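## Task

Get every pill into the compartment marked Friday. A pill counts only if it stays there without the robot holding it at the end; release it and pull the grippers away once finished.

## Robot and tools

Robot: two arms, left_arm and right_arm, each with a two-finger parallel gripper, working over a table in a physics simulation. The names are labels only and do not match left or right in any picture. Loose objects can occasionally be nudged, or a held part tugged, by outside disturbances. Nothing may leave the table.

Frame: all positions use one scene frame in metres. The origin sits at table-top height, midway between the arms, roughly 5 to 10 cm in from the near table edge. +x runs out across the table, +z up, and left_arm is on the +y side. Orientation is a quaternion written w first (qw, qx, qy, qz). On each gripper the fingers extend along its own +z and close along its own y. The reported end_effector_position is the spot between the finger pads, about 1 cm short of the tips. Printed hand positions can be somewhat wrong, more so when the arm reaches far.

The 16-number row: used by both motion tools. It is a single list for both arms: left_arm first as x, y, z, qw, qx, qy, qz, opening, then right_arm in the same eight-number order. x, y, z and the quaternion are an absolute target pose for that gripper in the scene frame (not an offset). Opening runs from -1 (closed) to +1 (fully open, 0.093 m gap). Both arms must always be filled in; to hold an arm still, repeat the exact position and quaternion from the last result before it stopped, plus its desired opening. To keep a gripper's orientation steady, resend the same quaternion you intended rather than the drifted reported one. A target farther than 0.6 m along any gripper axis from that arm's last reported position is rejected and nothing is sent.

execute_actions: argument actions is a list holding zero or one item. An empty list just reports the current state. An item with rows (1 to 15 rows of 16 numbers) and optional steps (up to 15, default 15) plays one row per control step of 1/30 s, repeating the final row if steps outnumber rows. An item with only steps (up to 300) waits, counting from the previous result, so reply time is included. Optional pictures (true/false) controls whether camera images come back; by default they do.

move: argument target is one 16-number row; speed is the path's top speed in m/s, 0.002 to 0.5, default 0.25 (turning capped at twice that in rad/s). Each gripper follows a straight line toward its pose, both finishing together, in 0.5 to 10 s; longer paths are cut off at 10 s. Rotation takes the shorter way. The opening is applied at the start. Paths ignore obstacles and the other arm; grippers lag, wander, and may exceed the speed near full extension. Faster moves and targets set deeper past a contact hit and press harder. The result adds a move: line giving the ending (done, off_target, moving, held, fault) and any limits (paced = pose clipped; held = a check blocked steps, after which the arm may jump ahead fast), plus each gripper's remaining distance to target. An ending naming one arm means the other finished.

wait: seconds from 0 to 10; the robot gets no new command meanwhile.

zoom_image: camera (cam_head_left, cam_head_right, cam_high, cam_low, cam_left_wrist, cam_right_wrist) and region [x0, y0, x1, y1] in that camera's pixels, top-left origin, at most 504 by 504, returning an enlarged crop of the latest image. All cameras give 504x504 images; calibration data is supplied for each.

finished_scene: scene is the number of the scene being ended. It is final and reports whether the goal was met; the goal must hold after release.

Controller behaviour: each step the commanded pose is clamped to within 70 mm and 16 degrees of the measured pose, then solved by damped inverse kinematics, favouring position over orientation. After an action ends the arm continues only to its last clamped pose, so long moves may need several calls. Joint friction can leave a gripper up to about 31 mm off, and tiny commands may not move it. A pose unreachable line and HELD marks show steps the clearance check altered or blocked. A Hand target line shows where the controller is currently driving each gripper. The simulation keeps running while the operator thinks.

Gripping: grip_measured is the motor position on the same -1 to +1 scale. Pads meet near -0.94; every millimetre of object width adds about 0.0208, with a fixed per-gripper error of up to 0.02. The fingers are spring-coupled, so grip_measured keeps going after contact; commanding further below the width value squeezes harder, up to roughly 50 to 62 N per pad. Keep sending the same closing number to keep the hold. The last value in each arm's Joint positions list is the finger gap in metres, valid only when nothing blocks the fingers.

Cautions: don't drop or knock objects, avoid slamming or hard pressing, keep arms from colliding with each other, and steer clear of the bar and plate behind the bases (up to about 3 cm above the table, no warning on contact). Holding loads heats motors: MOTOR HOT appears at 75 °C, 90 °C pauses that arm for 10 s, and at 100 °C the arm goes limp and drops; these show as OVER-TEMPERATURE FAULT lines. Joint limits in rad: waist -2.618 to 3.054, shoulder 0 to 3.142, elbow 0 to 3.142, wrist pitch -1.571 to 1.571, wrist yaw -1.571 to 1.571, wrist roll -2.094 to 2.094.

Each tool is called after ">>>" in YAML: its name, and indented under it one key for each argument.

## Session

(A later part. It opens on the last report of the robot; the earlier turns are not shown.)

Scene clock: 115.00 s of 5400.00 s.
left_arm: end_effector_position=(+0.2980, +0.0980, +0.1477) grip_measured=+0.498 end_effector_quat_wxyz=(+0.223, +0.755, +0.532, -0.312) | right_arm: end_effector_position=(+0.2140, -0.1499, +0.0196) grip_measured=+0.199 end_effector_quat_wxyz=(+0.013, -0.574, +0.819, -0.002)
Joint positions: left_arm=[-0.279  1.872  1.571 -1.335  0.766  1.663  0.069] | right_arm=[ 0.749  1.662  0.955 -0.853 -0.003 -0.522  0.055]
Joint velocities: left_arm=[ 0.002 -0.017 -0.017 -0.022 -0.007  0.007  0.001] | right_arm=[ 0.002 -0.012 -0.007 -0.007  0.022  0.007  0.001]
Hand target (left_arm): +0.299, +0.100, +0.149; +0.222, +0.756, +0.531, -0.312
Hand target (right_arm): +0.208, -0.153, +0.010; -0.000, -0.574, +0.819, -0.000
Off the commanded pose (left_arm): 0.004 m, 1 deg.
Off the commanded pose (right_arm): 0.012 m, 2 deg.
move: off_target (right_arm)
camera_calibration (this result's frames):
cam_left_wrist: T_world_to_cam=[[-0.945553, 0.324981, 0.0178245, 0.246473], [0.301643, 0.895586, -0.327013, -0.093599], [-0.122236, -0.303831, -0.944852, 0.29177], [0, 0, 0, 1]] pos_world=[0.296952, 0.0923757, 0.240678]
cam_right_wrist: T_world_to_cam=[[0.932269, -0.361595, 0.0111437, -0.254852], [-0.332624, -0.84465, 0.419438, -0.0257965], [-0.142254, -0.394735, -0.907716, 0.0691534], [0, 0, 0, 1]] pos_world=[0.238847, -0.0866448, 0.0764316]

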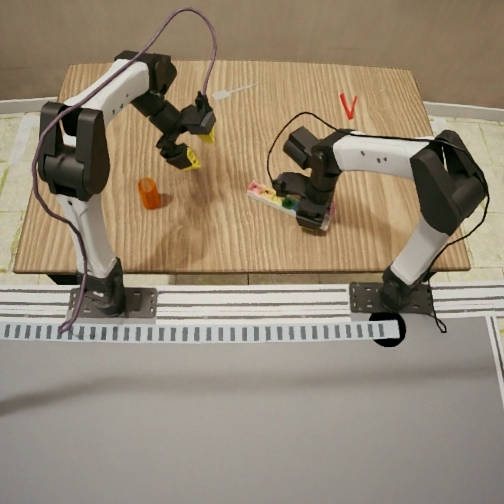

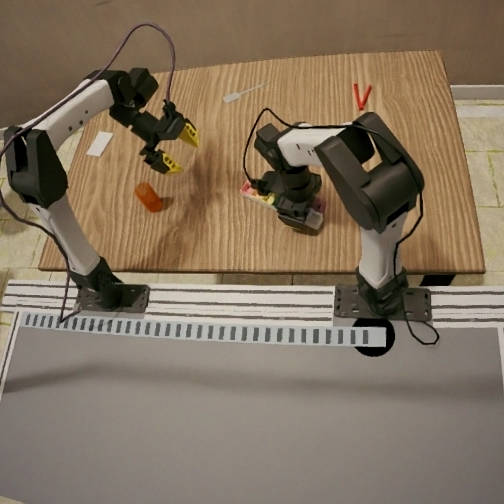

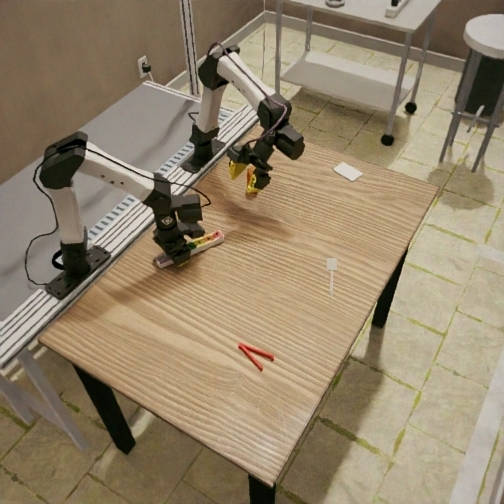

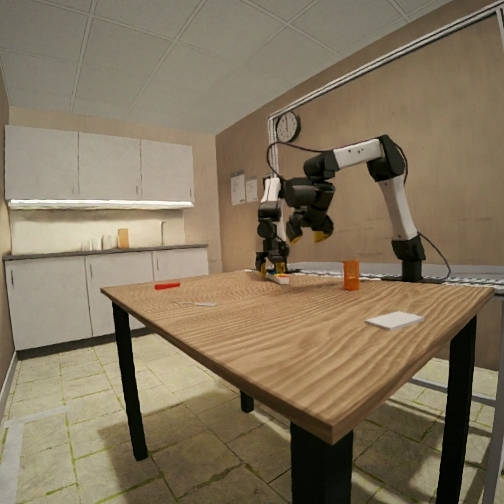

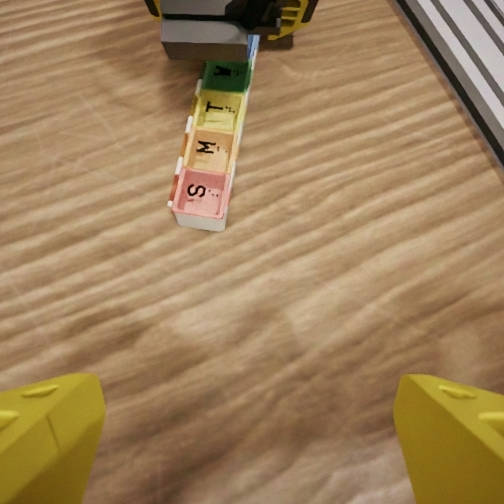

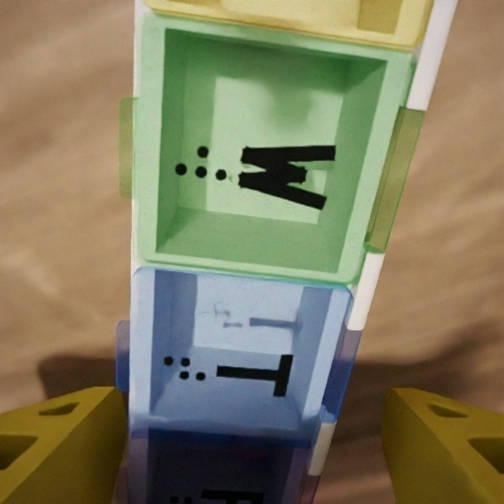

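>>> move:
  target: [0.35,0.42,0.3,0.4,0.3,0.85,-0.14,1,0.208,-0.153,0.01,0,-0.574,0.819,0,-0.42]

>>> move:
  target: [0.35,0.42,0.3,0.4,0.3,0.85,-0.14,1,0.26,-0.09,0.1,0.33,-0.46,0.8,0.19,-0.42]
  speed: 0.2

>>> move:
  target: [0.35,0.42,0.3,0.4,0.3,0.85,-0.14,1,0.36,0.06,0.09,0.694,-0.272,0.582,0.324,-0.42]
  speed: 0.2

Scene clock: 118.73 s of 5400.00 s.
left_arm: end_effector_position=(+0.3474, +0.4177, +0.3027) grip_measured=+0.987 end_effector_quat_wxyz=(+0.409, +0.319, +0.846, -0.119) | right_arm: end_effector_position=(+0.2137, -0.1504, +0.0196) grip_measured=-0.391 end_effector_quat_wxyz=(+0.012, -0.574, +0.819, -0.002)
Joint positions: left_arm=[ 0.665  1.726  1.99  -1.528  0.827  1.263  0.093] | right_arm=[ 0.749  1.662  0.955 -0.856 -0.001 -0.522  0.026]
Joint velocities: left_arm=[-0.002  0.007  0.022 -0.007 -0.022  0.037  0.   ] | right_arm=[-0.012 -0.012 -0.007  0.095 -0.007 -0.037 -0.   ]
Hand target (left_arm): +0.347, +0.420, +0.300; +0.403, +0.307, +0.852, -0.131
Hand target (right_arm): +0.208, -0.153, +0.010; -0.000, -0.574, +0.819, -0.000
Off the commanded pose (left_arm): 0.004 m, 3 deg.
Off the commanded pose (right_arm): 0.011 m, 1 deg.
move: off_target (left_arm, right_arm)
camera_calibration (this result's frames):
cam_left_wrist: T_world_to_cam=[[-0.632898, -0.773405, -0.0358424, 0.552936], [-0.695602, 0.588338, -0.412306, 0.156493], [0.339967, -0.236016, -0.91034, 0.342098], [0, 0, 0, 1]] pos_world=[0.342507, 0.416313, 0.395768]
cam_right_wrist: T_world_to_cam=[[0.932125, -0.361968, 0.0110443, -0.254778], [-0.332559, -0.843522, 0.421752, -0.0262073], [-0.143345, -0.396798, -0.906644, 0.0688019], [0, 0, 0, 1]] pos_world=[0.238632, -0.0870276, 0.0762456]

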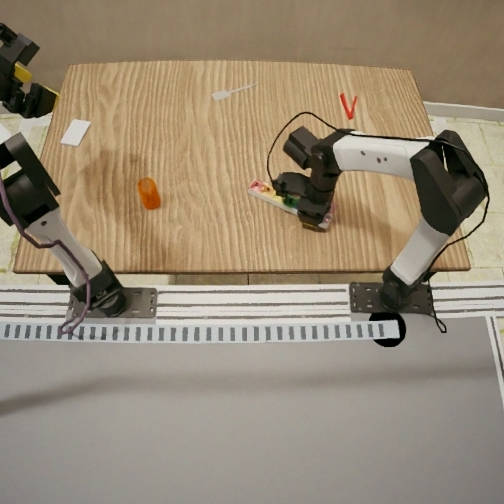

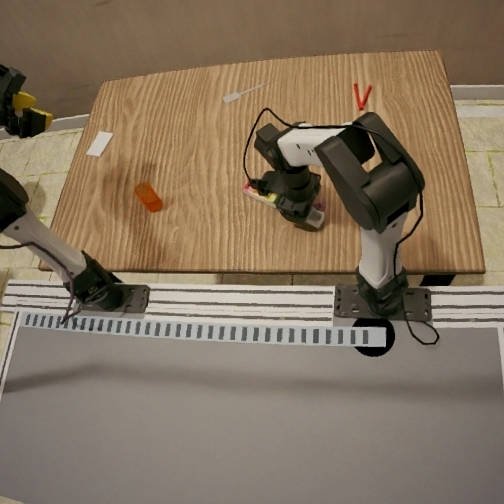

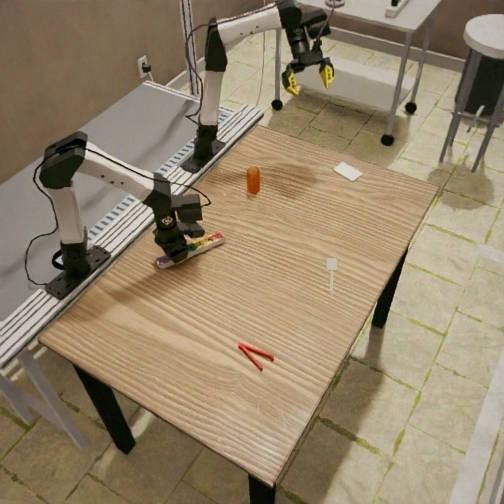

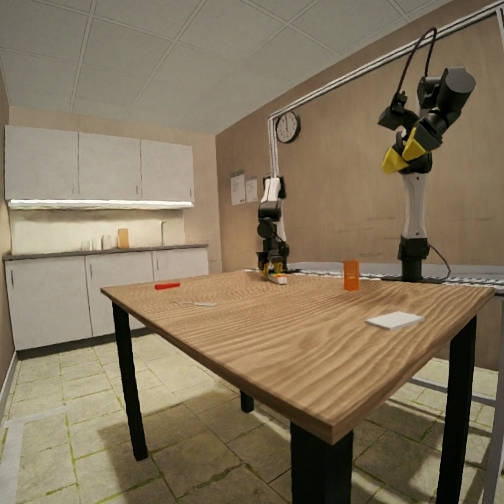

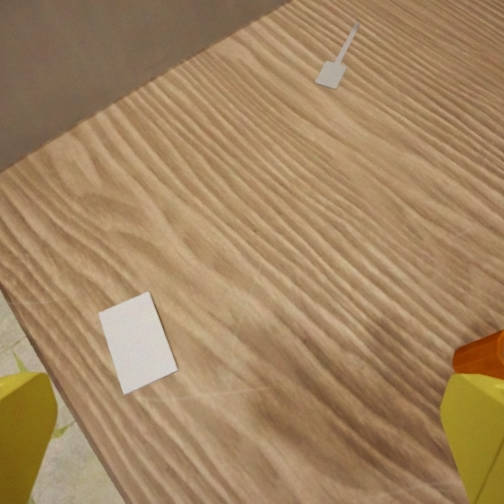

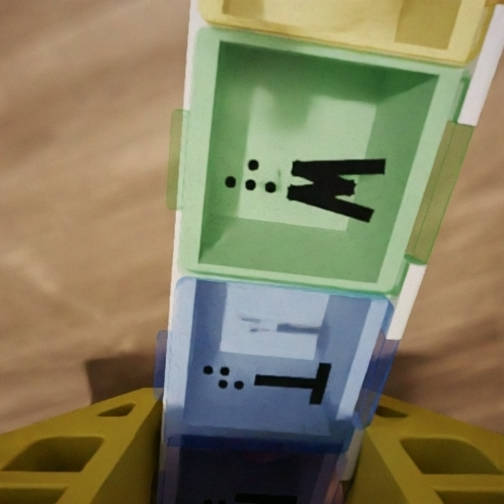

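Scene clock: 121.30 s of 5400.00 s.
left_arm: end_effector_position=(+0.3499, +0.4193, +0.3023) grip_measured=+0.987 end_effector_quat_wxyz=(+0.407, +0.311, +0.849, -0.126) | right_arm: end_effector_position=(+0.2600, -0.0869, +0.0961) grip_measured=-0.392 end_effector_quat_wxyz=(+0.320, -0.466, +0.803, +0.190)
Joint positions: left_arm=[ 0.665  1.745  2.012 -1.539  0.83   1.248  0.093] | right_arm=[ 0.651  1.35   0.724 -0.252 -0.316 -0.33   0.026]
Joint velocities: left_arm=[-0.007  0.007  0.002 -0.051  0.007 -0.066 -0.   ] | right_arm=[-0.007  0.002  0.002  0.022  0.022  0.037  0.   ]
Hand target (left_arm): +0.350, +0.420, +0.300; +0.402, +0.301, +0.853, -0.140
Hand target (right_arm): +0.259, -0.089, +0.098; +0.328, -0.461, +0.801, +0.194
Off the commanded pose (left_arm): 0.002 m, 2 deg.
Off the commanded pose (right_arm): 0.005 m, 1 deg.
move: done
camera_calibration (this result's frames):
cam_left_wrist: T_world_to_cam=[[-0.626362, -0.779388, -0.014983, 0.549663], [-0.70585, 0.57521, -0.413412, 0.166547], [0.330827, -0.24837, -0.910421, 0.349616], [0, 0, 0, 1]] pos_world=[0.346183, 0.419436, 0.395386]
cam_right_wrist: T_world_to_cam=[[0.863947, -0.502888, -0.0264416, -0.266677], [-0.486228, -0.819357, -0.303703, 0.122249], [0.131063, 0.27524, -0.9524, 0.161468], [0, 0, 0, 1]] pos_world=[0.268673, -0.0783852, 0.183858]

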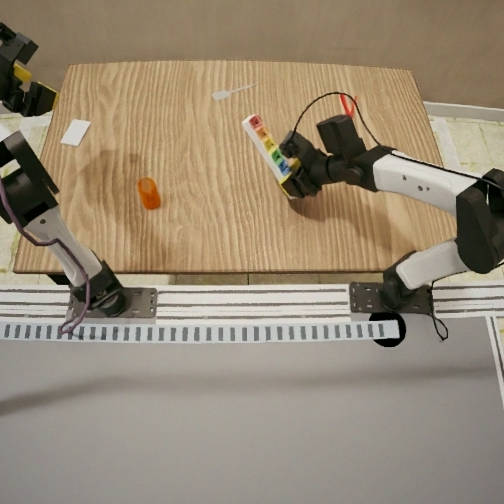

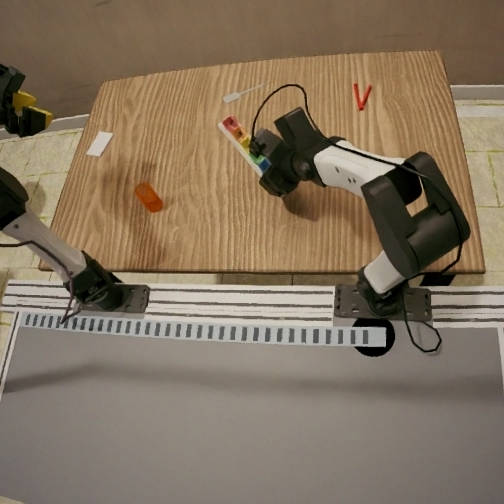

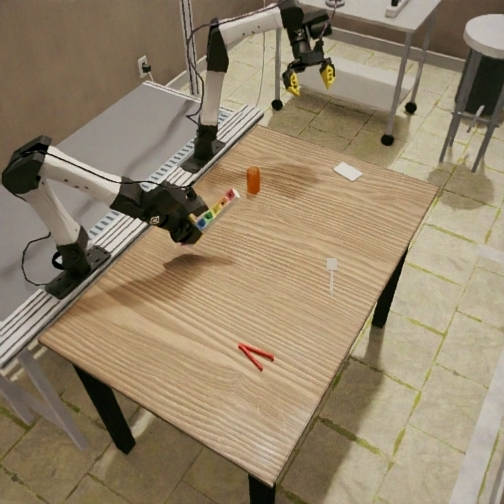

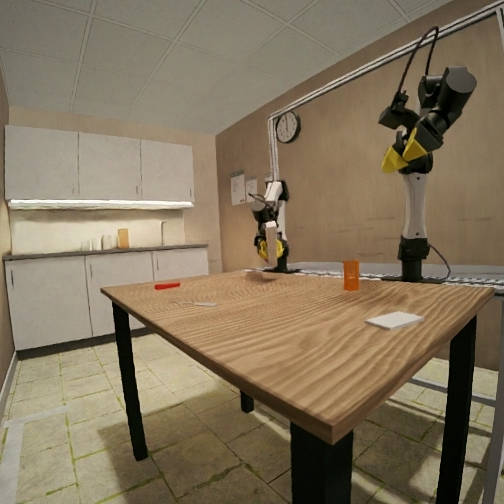

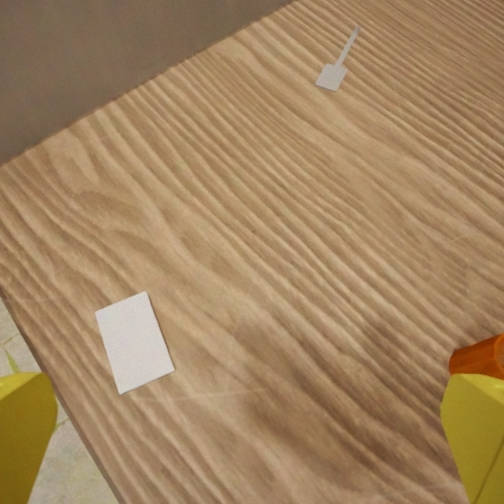

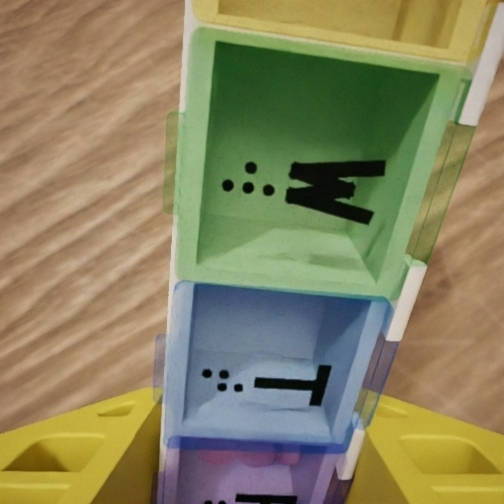

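Scene clock: 124.20 s of 5400.00 s.
left_arm: end_effector_position=(+0.3499, +0.4193, +0.3023) grip_measured=+0.987 end_effector_quat_wxyz=(+0.407, +0.311, +0.849, -0.126) | right_arm: end_effector_position=(+0.3577, +0.0582, +0.0838) grip_measured=-0.392 end_effector_quat_wxyz=(+0.659, -0.296, +0.617, +0.313)
Joint positions: left_arm=[ 0.665  1.745  2.012 -1.539  0.83   1.248  0.093] | right_arm=[ 0.847  2.312  0.829  1.533 -0.091  0.011  0.026]
Joint velocities: left_arm=[ 0.007 -0.007  0.012 -0.022  0.037  0.007 -0.   ] | right_arm=[-0.022  0.017 -0.002  0.022 -0.037 -0.007 -0.001]
Hand target (left_arm): +0.350, +0.420, +0.300; +0.402, +0.301, +0.853, -0.140
Hand target (right_arm): +0.361, +0.063, +0.092; +0.670, -0.288, +0.606, +0.318
Off the commanded pose (left_arm): 0.002 m, 2 deg.
Off the commanded pose (right_arm): 0.007 m, 6 deg.
joint sent to its limit (right arm) — the command would take joint 4 (wrist pitch) past its upper limit, so that joint was sent only as far as its limit.
move: off_target (right_arm)
camera_calibration (this result's frames):
cam_left_wrist: T_world_to_cam=[[-0.626362, -0.779388, -0.014983, 0.549663], [-0.70585, 0.57521, -0.413412, 0.166547], [0.330827, -0.24837, -0.910421, 0.349616], [0, 0, 0, 1]] pos_world=[0.346183, 0.419436, 0.395386]
cam_right_wrist: T_world_to_cam=[[0.782047, -0.62299, -0.0168967, -0.243022], [-0.248838, -0.287282, -0.924959, 0.221079], [0.571386, 0.727566, -0.379692, -0.13483], [0, 0, 0, 1]] pos_world=[0.322107, 0.0102093, 0.149189]

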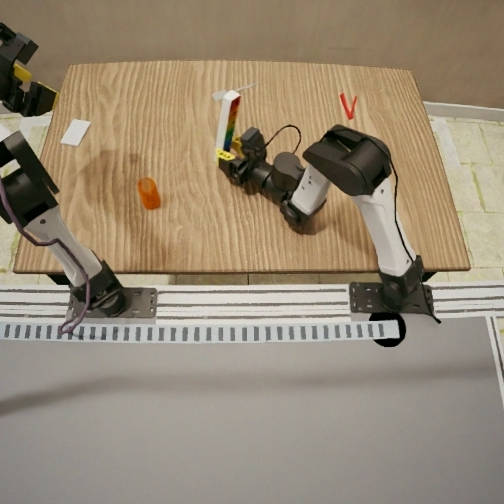

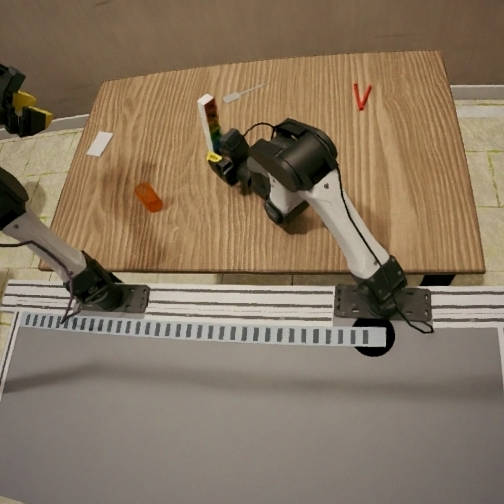

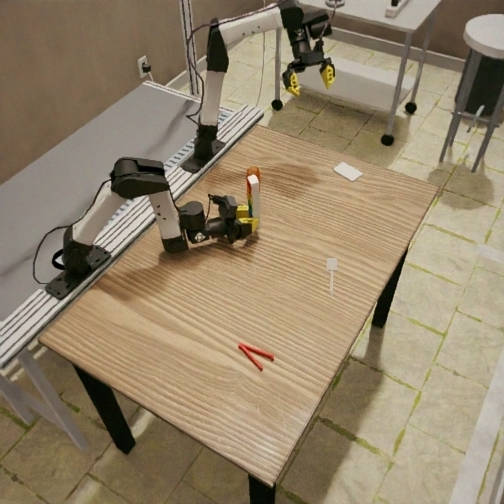

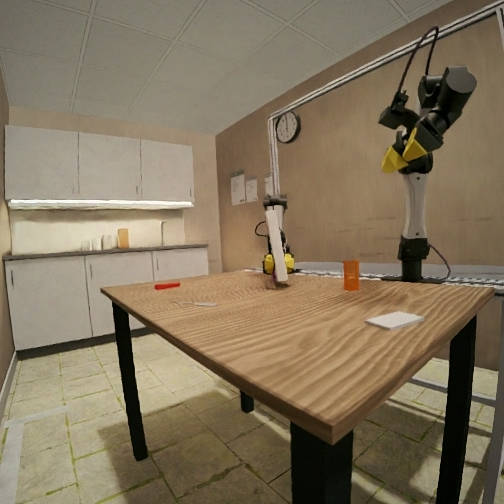

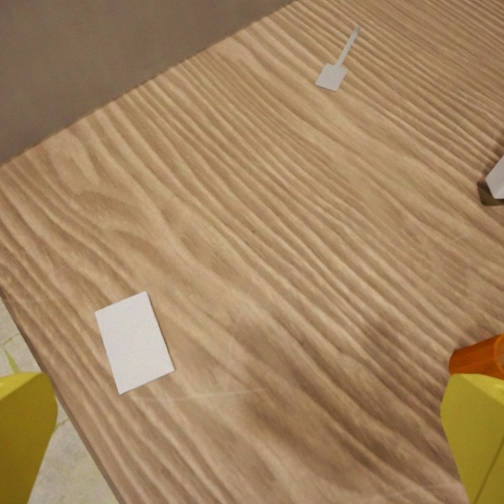

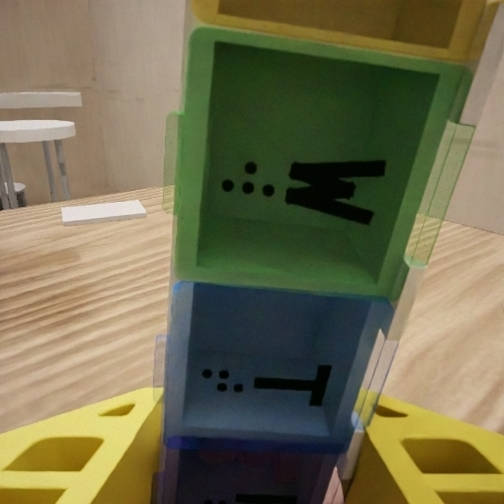

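>>> move:
  target: [0.35,0.42,0.3,0.4,0.3,0.85,-0.14,1,0.27,0.12,0.2,0.62,-0.37,0.57,0.4,-0.42]
  speed: 0.2

>>> move:
  target: [0.35,0.42,0.3,0.4,0.3,0.85,-0.14,1,0.258,0.252,0.185,0.643,-0.35,0.539,0.417,-0.42]
  speed: 0.15

>>> zoom_image:
  camera: "cam_low"
  region: [280,190,420,300]

>>> zoom_image:
  camera: "cam_high"
  region: [190,100,310,210]

Scene clock: 127.30 s of 5400.00 s.
left_arm: end_effector_position=(+0.3498, +0.4192, +0.3023) grip_measured=+0.987 end_effector_quat_wxyz=(+0.407, +0.311, +0.849, -0.127) | right_arm: end_effector_position=(+0.2700, +0.1163, +0.1869) grip_measured=-0.392 end_effector_quat_wxyz=(+0.611, -0.373, +0.579, +0.390)
Joint positions: left_arm=[ 0.665  1.745  2.012 -1.539  0.83   1.248  0.093] | right_arm=[ 1.024  1.905  0.829  1.119 -0.164  0.016  0.026]
Joint velocities: left_arm=[-0.007 -0.007 -0.012  0.007  0.022 -0.037 -0.   ] | right_arm=[ 0.002  0.002  0.007 -0.007  0.022  0.037 -0.   ]
Hand target (left_arm): +0.350, +0.420, +0.300; +0.402, +0.301, +0.853, -0.140
Hand target (right_arm): +0.268, +0.117, +0.199; +0.617, -0.370, +0.569, +0.398
Off the commanded pose (left_arm): 0.002 m, 2 deg.
Off the commanded pose (right_arm): 0.014 m, 2 deg.
move: off_target (right_arm)
camera_calibration (this result's frames):
cam_left_wrist: T_world_to_cam=[[-0.626451, -0.779325, -0.0145313, 0.549442], [-0.705814, 0.575073, -0.413663, 0.1667], [0.330734, -0.248883, -0.910314, 0.349846], [0, 0, 0, 1]] pos_world=[0.346152, 0.419401, 0.395412]
cam_right_wrist: T_world_to_cam=[[0.911759, -0.410374, -0.0169677, -0.196194], [-0.174315, -0.349222, -0.920683, 0.297589], [0.371899, 0.8424, -0.389941, -0.04535], [0, 0, 0, 1]] pos_world=[0.247621, 0.0616147, 0.252972]

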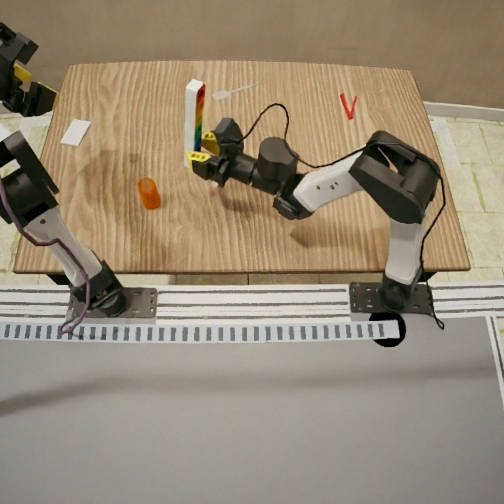

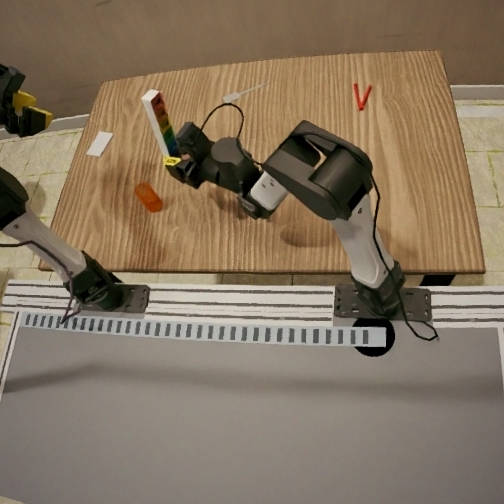

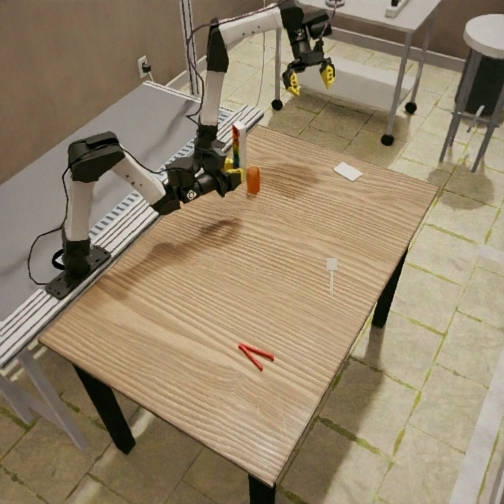

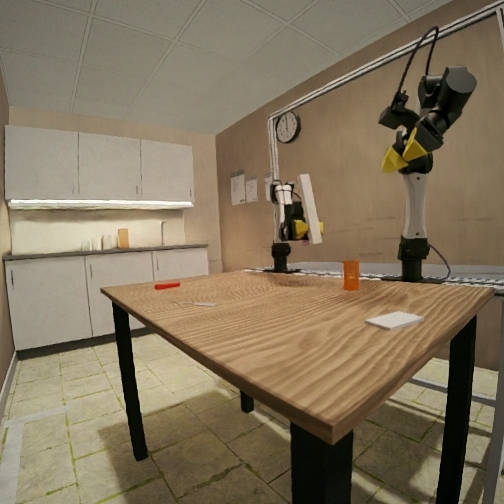

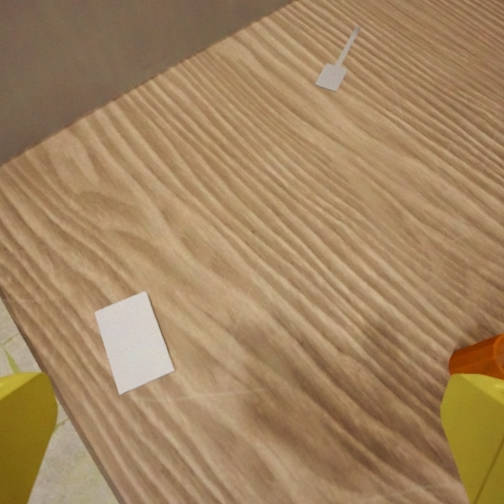

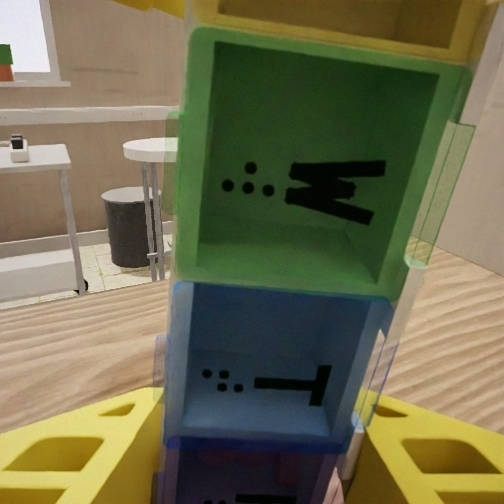

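Scene clock: 128.63 s of 5400.00 s.
left_arm: end_effector_position=(+0.3498, +0.4192, +0.3023) grip_measured=+0.987 end_effector_quat_wxyz=(+0.407, +0.311, +0.849, -0.127) | right_arm: end_effector_position=(+0.2532, +0.2484, +0.1793) grip_measured=-0.392 end_effector_quat_wxyz=(+0.634, -0.357, +0.544, +0.417)
Joint positions: left_arm=[ 0.665  1.745  2.012 -1.539  0.83   1.248  0.093] | right_arm=[1.21  2.303 1.344 1.103 0.001 0.016 0.026]
Joint velocities: left_arm=[-0.002  0.002 -0.002  0.007  0.007  0.007 -0.   ] | right_arm=[ 0.002  0.022  0.007 -0.037  0.037 -0.007 -0.001]
Hand target (left_arm): +0.350, +0.420, +0.300; +0.402, +0.301, +0.853, -0.140
Hand target (right_arm): +0.256, +0.252, +0.186; +0.643, -0.351, +0.538, +0.417
Off the commanded pose (left_arm): 0.002 m, 2 deg.
Off the commanded pose (right_arm): 0.008 m, 1 deg.
move: done
camera_calibration (this result's frames):
cam_left_wrist: T_world_to_cam=[[-0.626451, -0.779325, -0.0145313, 0.549442], [-0.705814, 0.575073, -0.413663, 0.1667], [0.330734, -0.248883, -0.910314, 0.349846], [0, 0, 0, 1]] pos_world=[0.346152, 0.419401, 0.395412]
cam_right_wrist: T_world_to_cam=[[0.921454, -0.38784, -0.0224273, -0.133949], [-0.134236, -0.263689, -0.955222, 0.308613], [0.364559, 0.883203, -0.29504, -0.178677], [0, 0, 0, 1]] pos_world=[0.229994, 0.187235, 0.239073]

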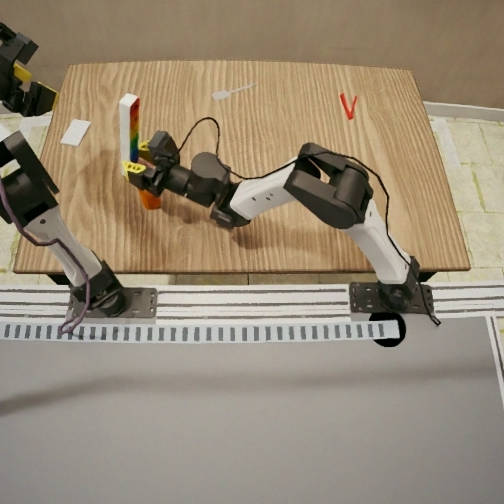

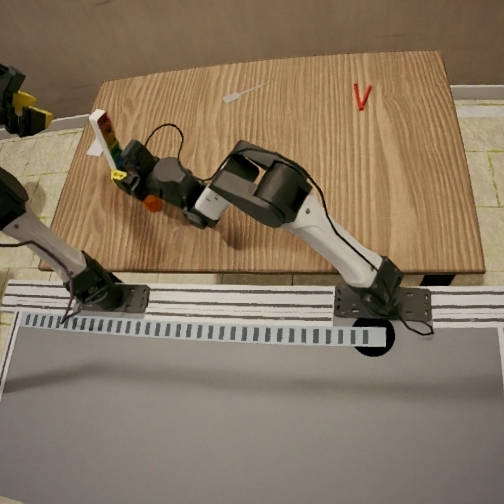

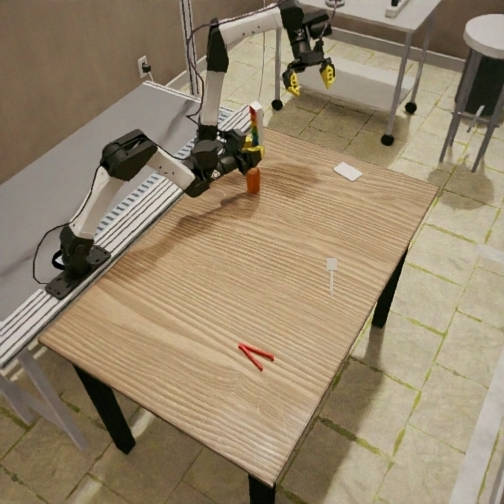

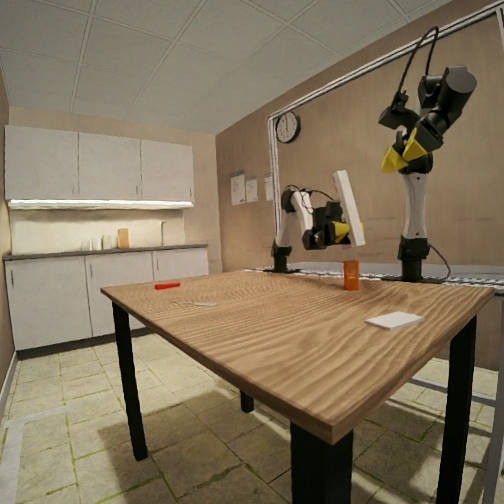

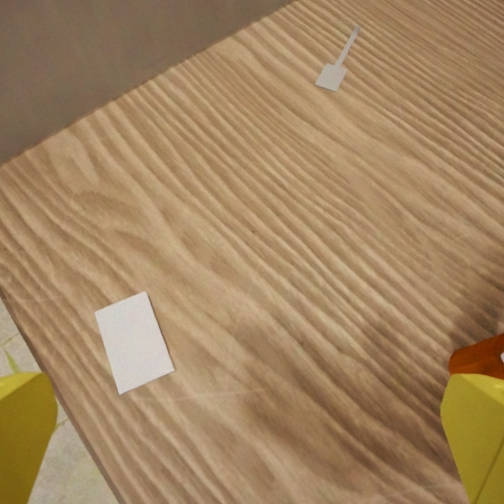

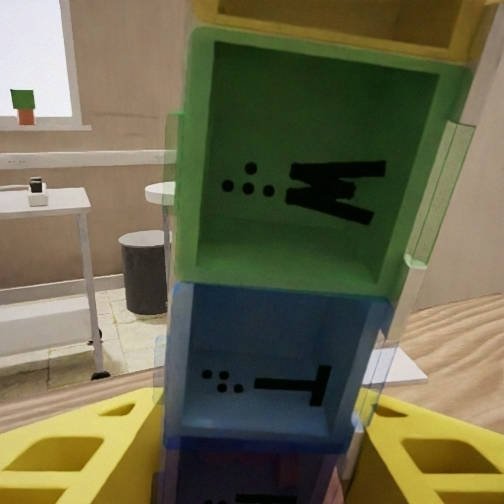

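Region (280, 190, 420, 300) of cam_low's 504x504 image, scaled by 3.600, with more detail than that image has; it fills the top 396 rows of this view, and the rest is white.

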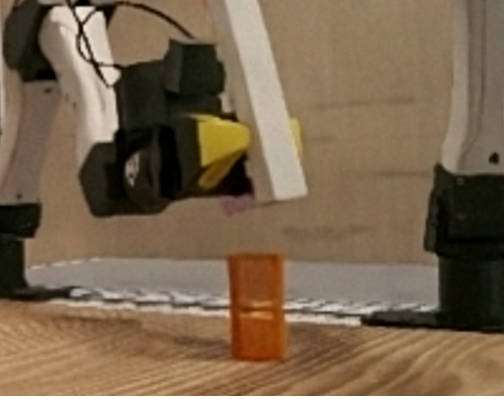

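Region (190, 100, 310, 210) of cam_high's 504x504 image, scaled by 4.200, with more detail than that image has; it fills the top 462 rows of this view, and the rest is white.

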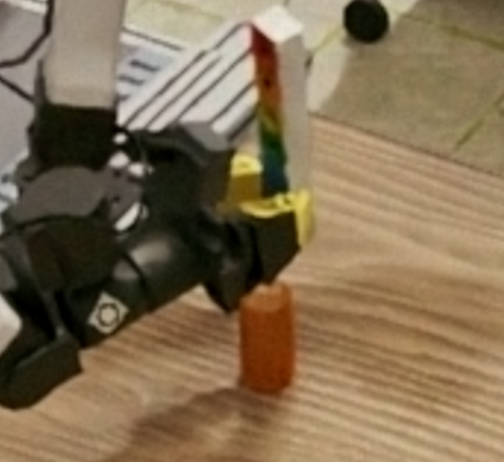

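>>> move:
  target: [0.35,0.42,0.3,0.4,0.3,0.85,-0.14,1,0.272,0.236,0.175,0.687,-0.313,0.481,0.446,-0.42]
  speed: 0.08

>>> move:
  target: [0.35,0.42,0.3,0.4,0.3,0.85,-0.14,1,0.270,0.232,0.19,0.74,-0.256,0.394,0.481,-0.42]
  speed: 0.06

>>> zoom_image:
  camera: "cam_low"
  region: [280,190,420,300]

>>> zoom_image:
  camera: "cam_high"
  region: [190,100,310,210]

Scene clock: 131.43 s of 5400.00 s.
left_arm: end_effector_position=(+0.3498, +0.4192, +0.3023) grip_measured=+0.987 end_effector_quat_wxyz=(+0.407, +0.311, +0.849, -0.127) | right_arm: end_effector_position=(+0.2672, +0.2348, +0.1599) grip_measured=-0.392 end_effector_quat_wxyz=(+0.674, -0.326, +0.498, +0.437)
Joint positions: left_arm=[ 0.665  1.745  2.012 -1.539  0.83   1.248  0.093] | right_arm=[ 1.174  2.449  1.344  1.391 -0.025  0.017  0.026]
Joint velocities: left_arm=[-0.007 -0.007  0.002 -0.095  0.066 -0.095 -0.002] | right_arm=[ 0.002  0.002 -0.002  0.022 -0.066  0.066 -0.   ]
Hand target (left_arm): +0.350, +0.420, +0.300; +0.402, +0.301, +0.853, -0.140
Hand target (right_arm): +0.272, +0.236, +0.175; +0.686, -0.314, +0.481, +0.446
Off the commanded pose (left_arm): 0.002 m, 2 deg.
Off the commanded pose (right_arm): 0.016 m, 3 deg.
move: off_target (right_arm)
camera_calibration (this result's frames):
cam_left_wrist: T_world_to_cam=[[-0.626451, -0.779325, -0.0145313, 0.549442], [-0.705814, 0.575073, -0.413663, 0.1667], [0.330734, -0.248883, -0.910314, 0.349846], [0, 0, 0, 1]] pos_world=[0.346152, 0.419401, 0.395412]
cam_right_wrist: T_world_to_cam=[[0.91929, -0.393301, -0.0148457, -0.151835], [-0.0748061, -0.137569, -0.987663, 0.248041], [0.386407, 0.909059, -0.155887, -0.211641], [0, 0, 0, 1]] pos_world=[0.239915, 0.1668, 0.209735]

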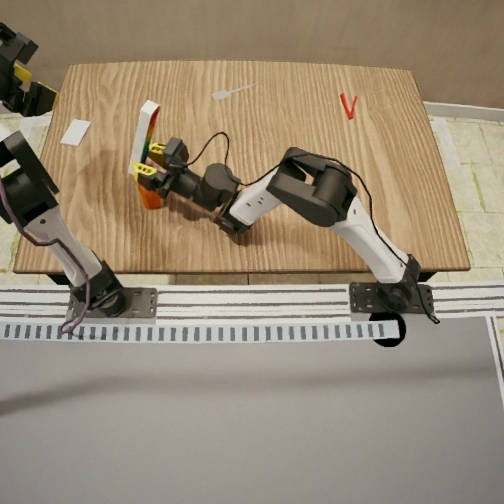

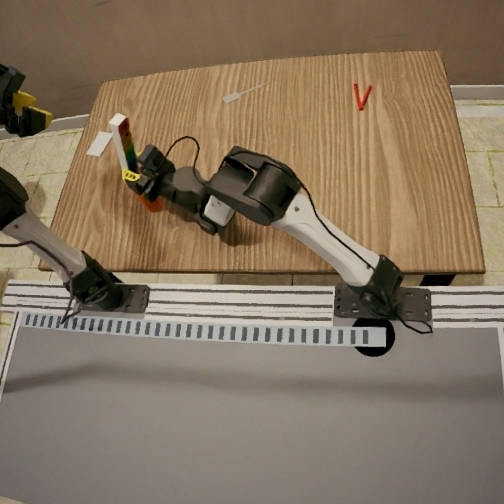

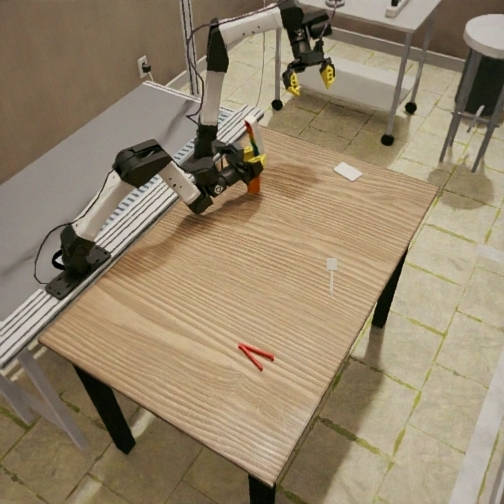

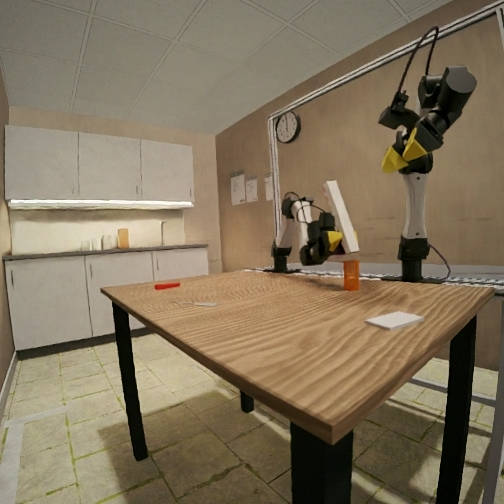

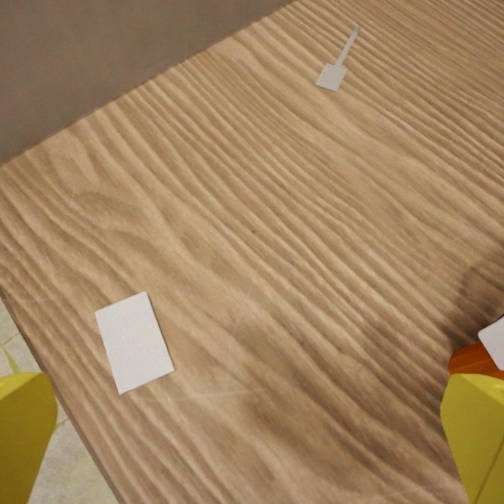

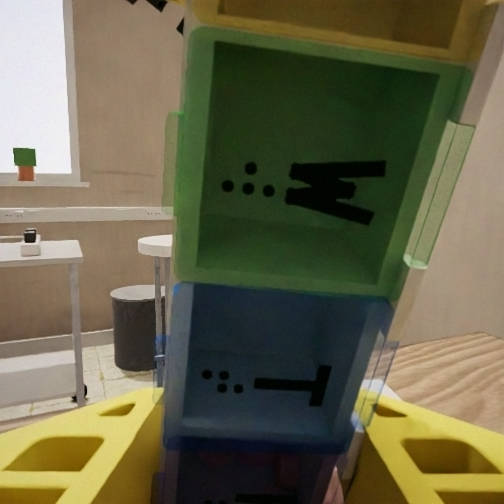

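Scene clock: 134.13 s of 5400.00 s.
left_arm: end_effector_position=(+0.3498, +0.4192, +0.3023) grip_measured=+0.987 end_effector_quat_wxyz=(+0.407, +0.311, +0.849, -0.127) | right_arm: end_effector_position=(+0.2665, +0.2339, +0.1728) grip_measured=-0.392 end_effector_quat_wxyz=(+0.706, -0.297, +0.450, +0.459)
Joint positions: left_arm=[ 0.665  1.745  2.012 -1.539  0.83   1.248  0.093] | right_arm=[ 1.174  2.527  1.411  1.537 -0.025  0.021  0.026]
Joint velocities: left_arm=[-0.007  0.002  0.002 -0.022 -0.066  0.007  0.   ] | right_arm=[-0.012  0.007 -0.012  0.022 -0.007 -0.081 -0.   ]
Hand target (left_arm): +0.350, +0.420, +0.300; +0.402, +0.301, +0.853, -0.140
Hand target (right_arm): +0.270, +0.232, +0.191; +0.718, -0.283, +0.433, +0.467
Off the commanded pose (left_arm): 0.002 m, 2 deg.
Off the commanded pose (right_arm): 0.018 m, 9 deg.
joint sent to its limit (right arm) — the command would take joint 4 (wrist pitch) past its upper limit, so that joint was sent only as far as its limit.
move: off_target (right_arm)
camera_calibration (this result's frames):
cam_left_wrist: T_world_to_cam=[[-0.626451, -0.779325, -0.0145313, 0.549442], [-0.705814, 0.575073, -0.413663, 0.1667], [0.330734, -0.248883, -0.910314, 0.349846], [0, 0, 0, 1]] pos_world=[0.346152, 0.419401, 0.395412]
cam_right_wrist: T_world_to_cam=[[0.921249, -0.388783, -0.0121536, -0.153465], [-0.0192925, -0.0144635, -0.999709, 0.21914], [0.388494, 0.921216, -0.0208251, -0.235296], [0, 0, 0, 1]] pos_world=[0.237018, 0.160263, 0.212311]

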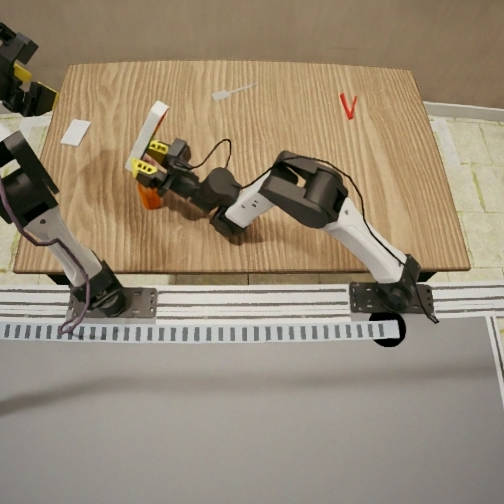

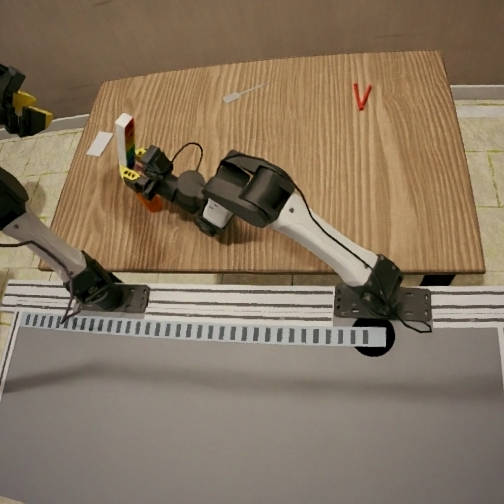

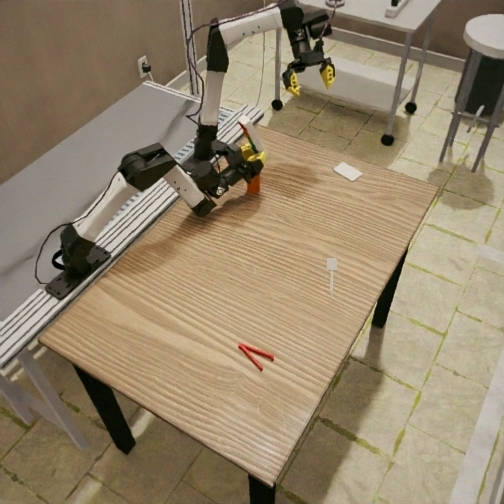

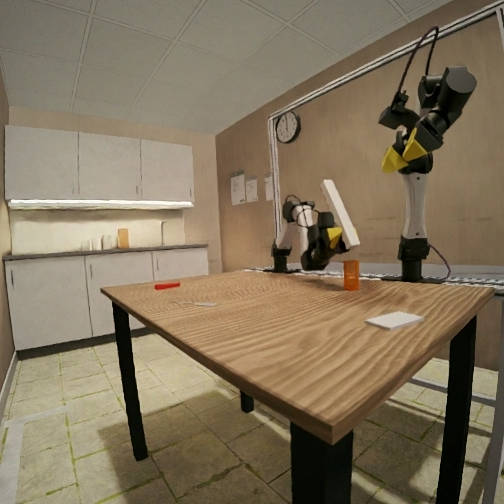

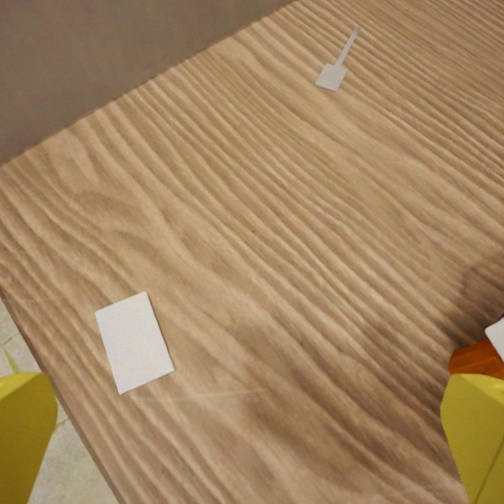

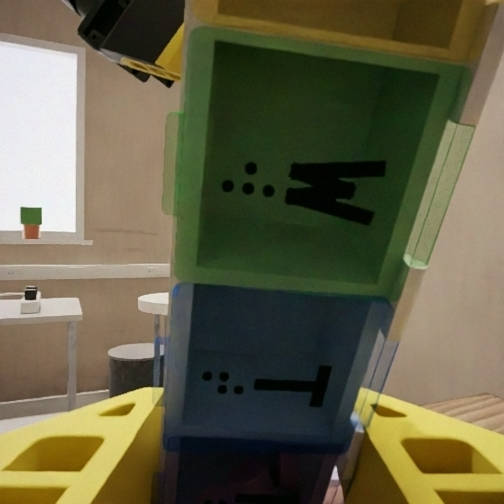

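Region (280, 190, 420, 300) of cam_low's 504x504 image, scaled by 3.600, with more detail than that image has; it fills the top 396 rows of this view, and the rest is white.

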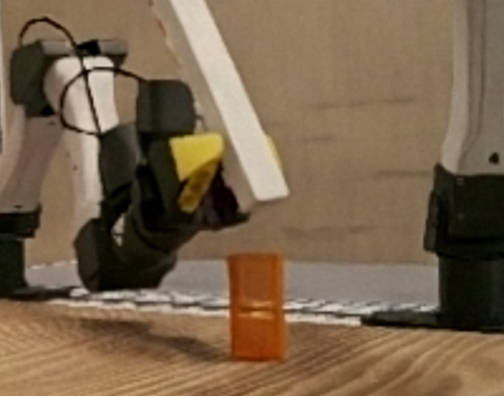

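Region (190, 100, 310, 210) of cam_high's 504x504 image, scaled by 4.200, with more detail than that image has; it fills the top 462 rows of this view, and the rest is white.

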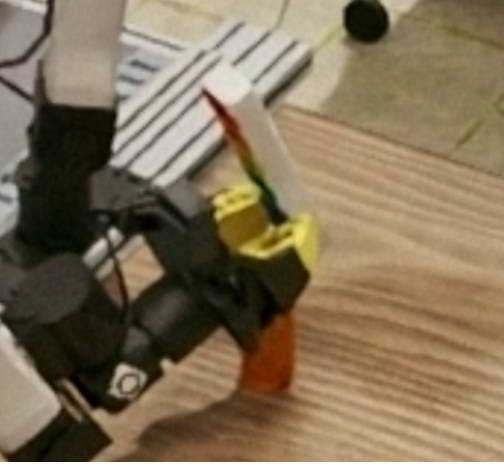

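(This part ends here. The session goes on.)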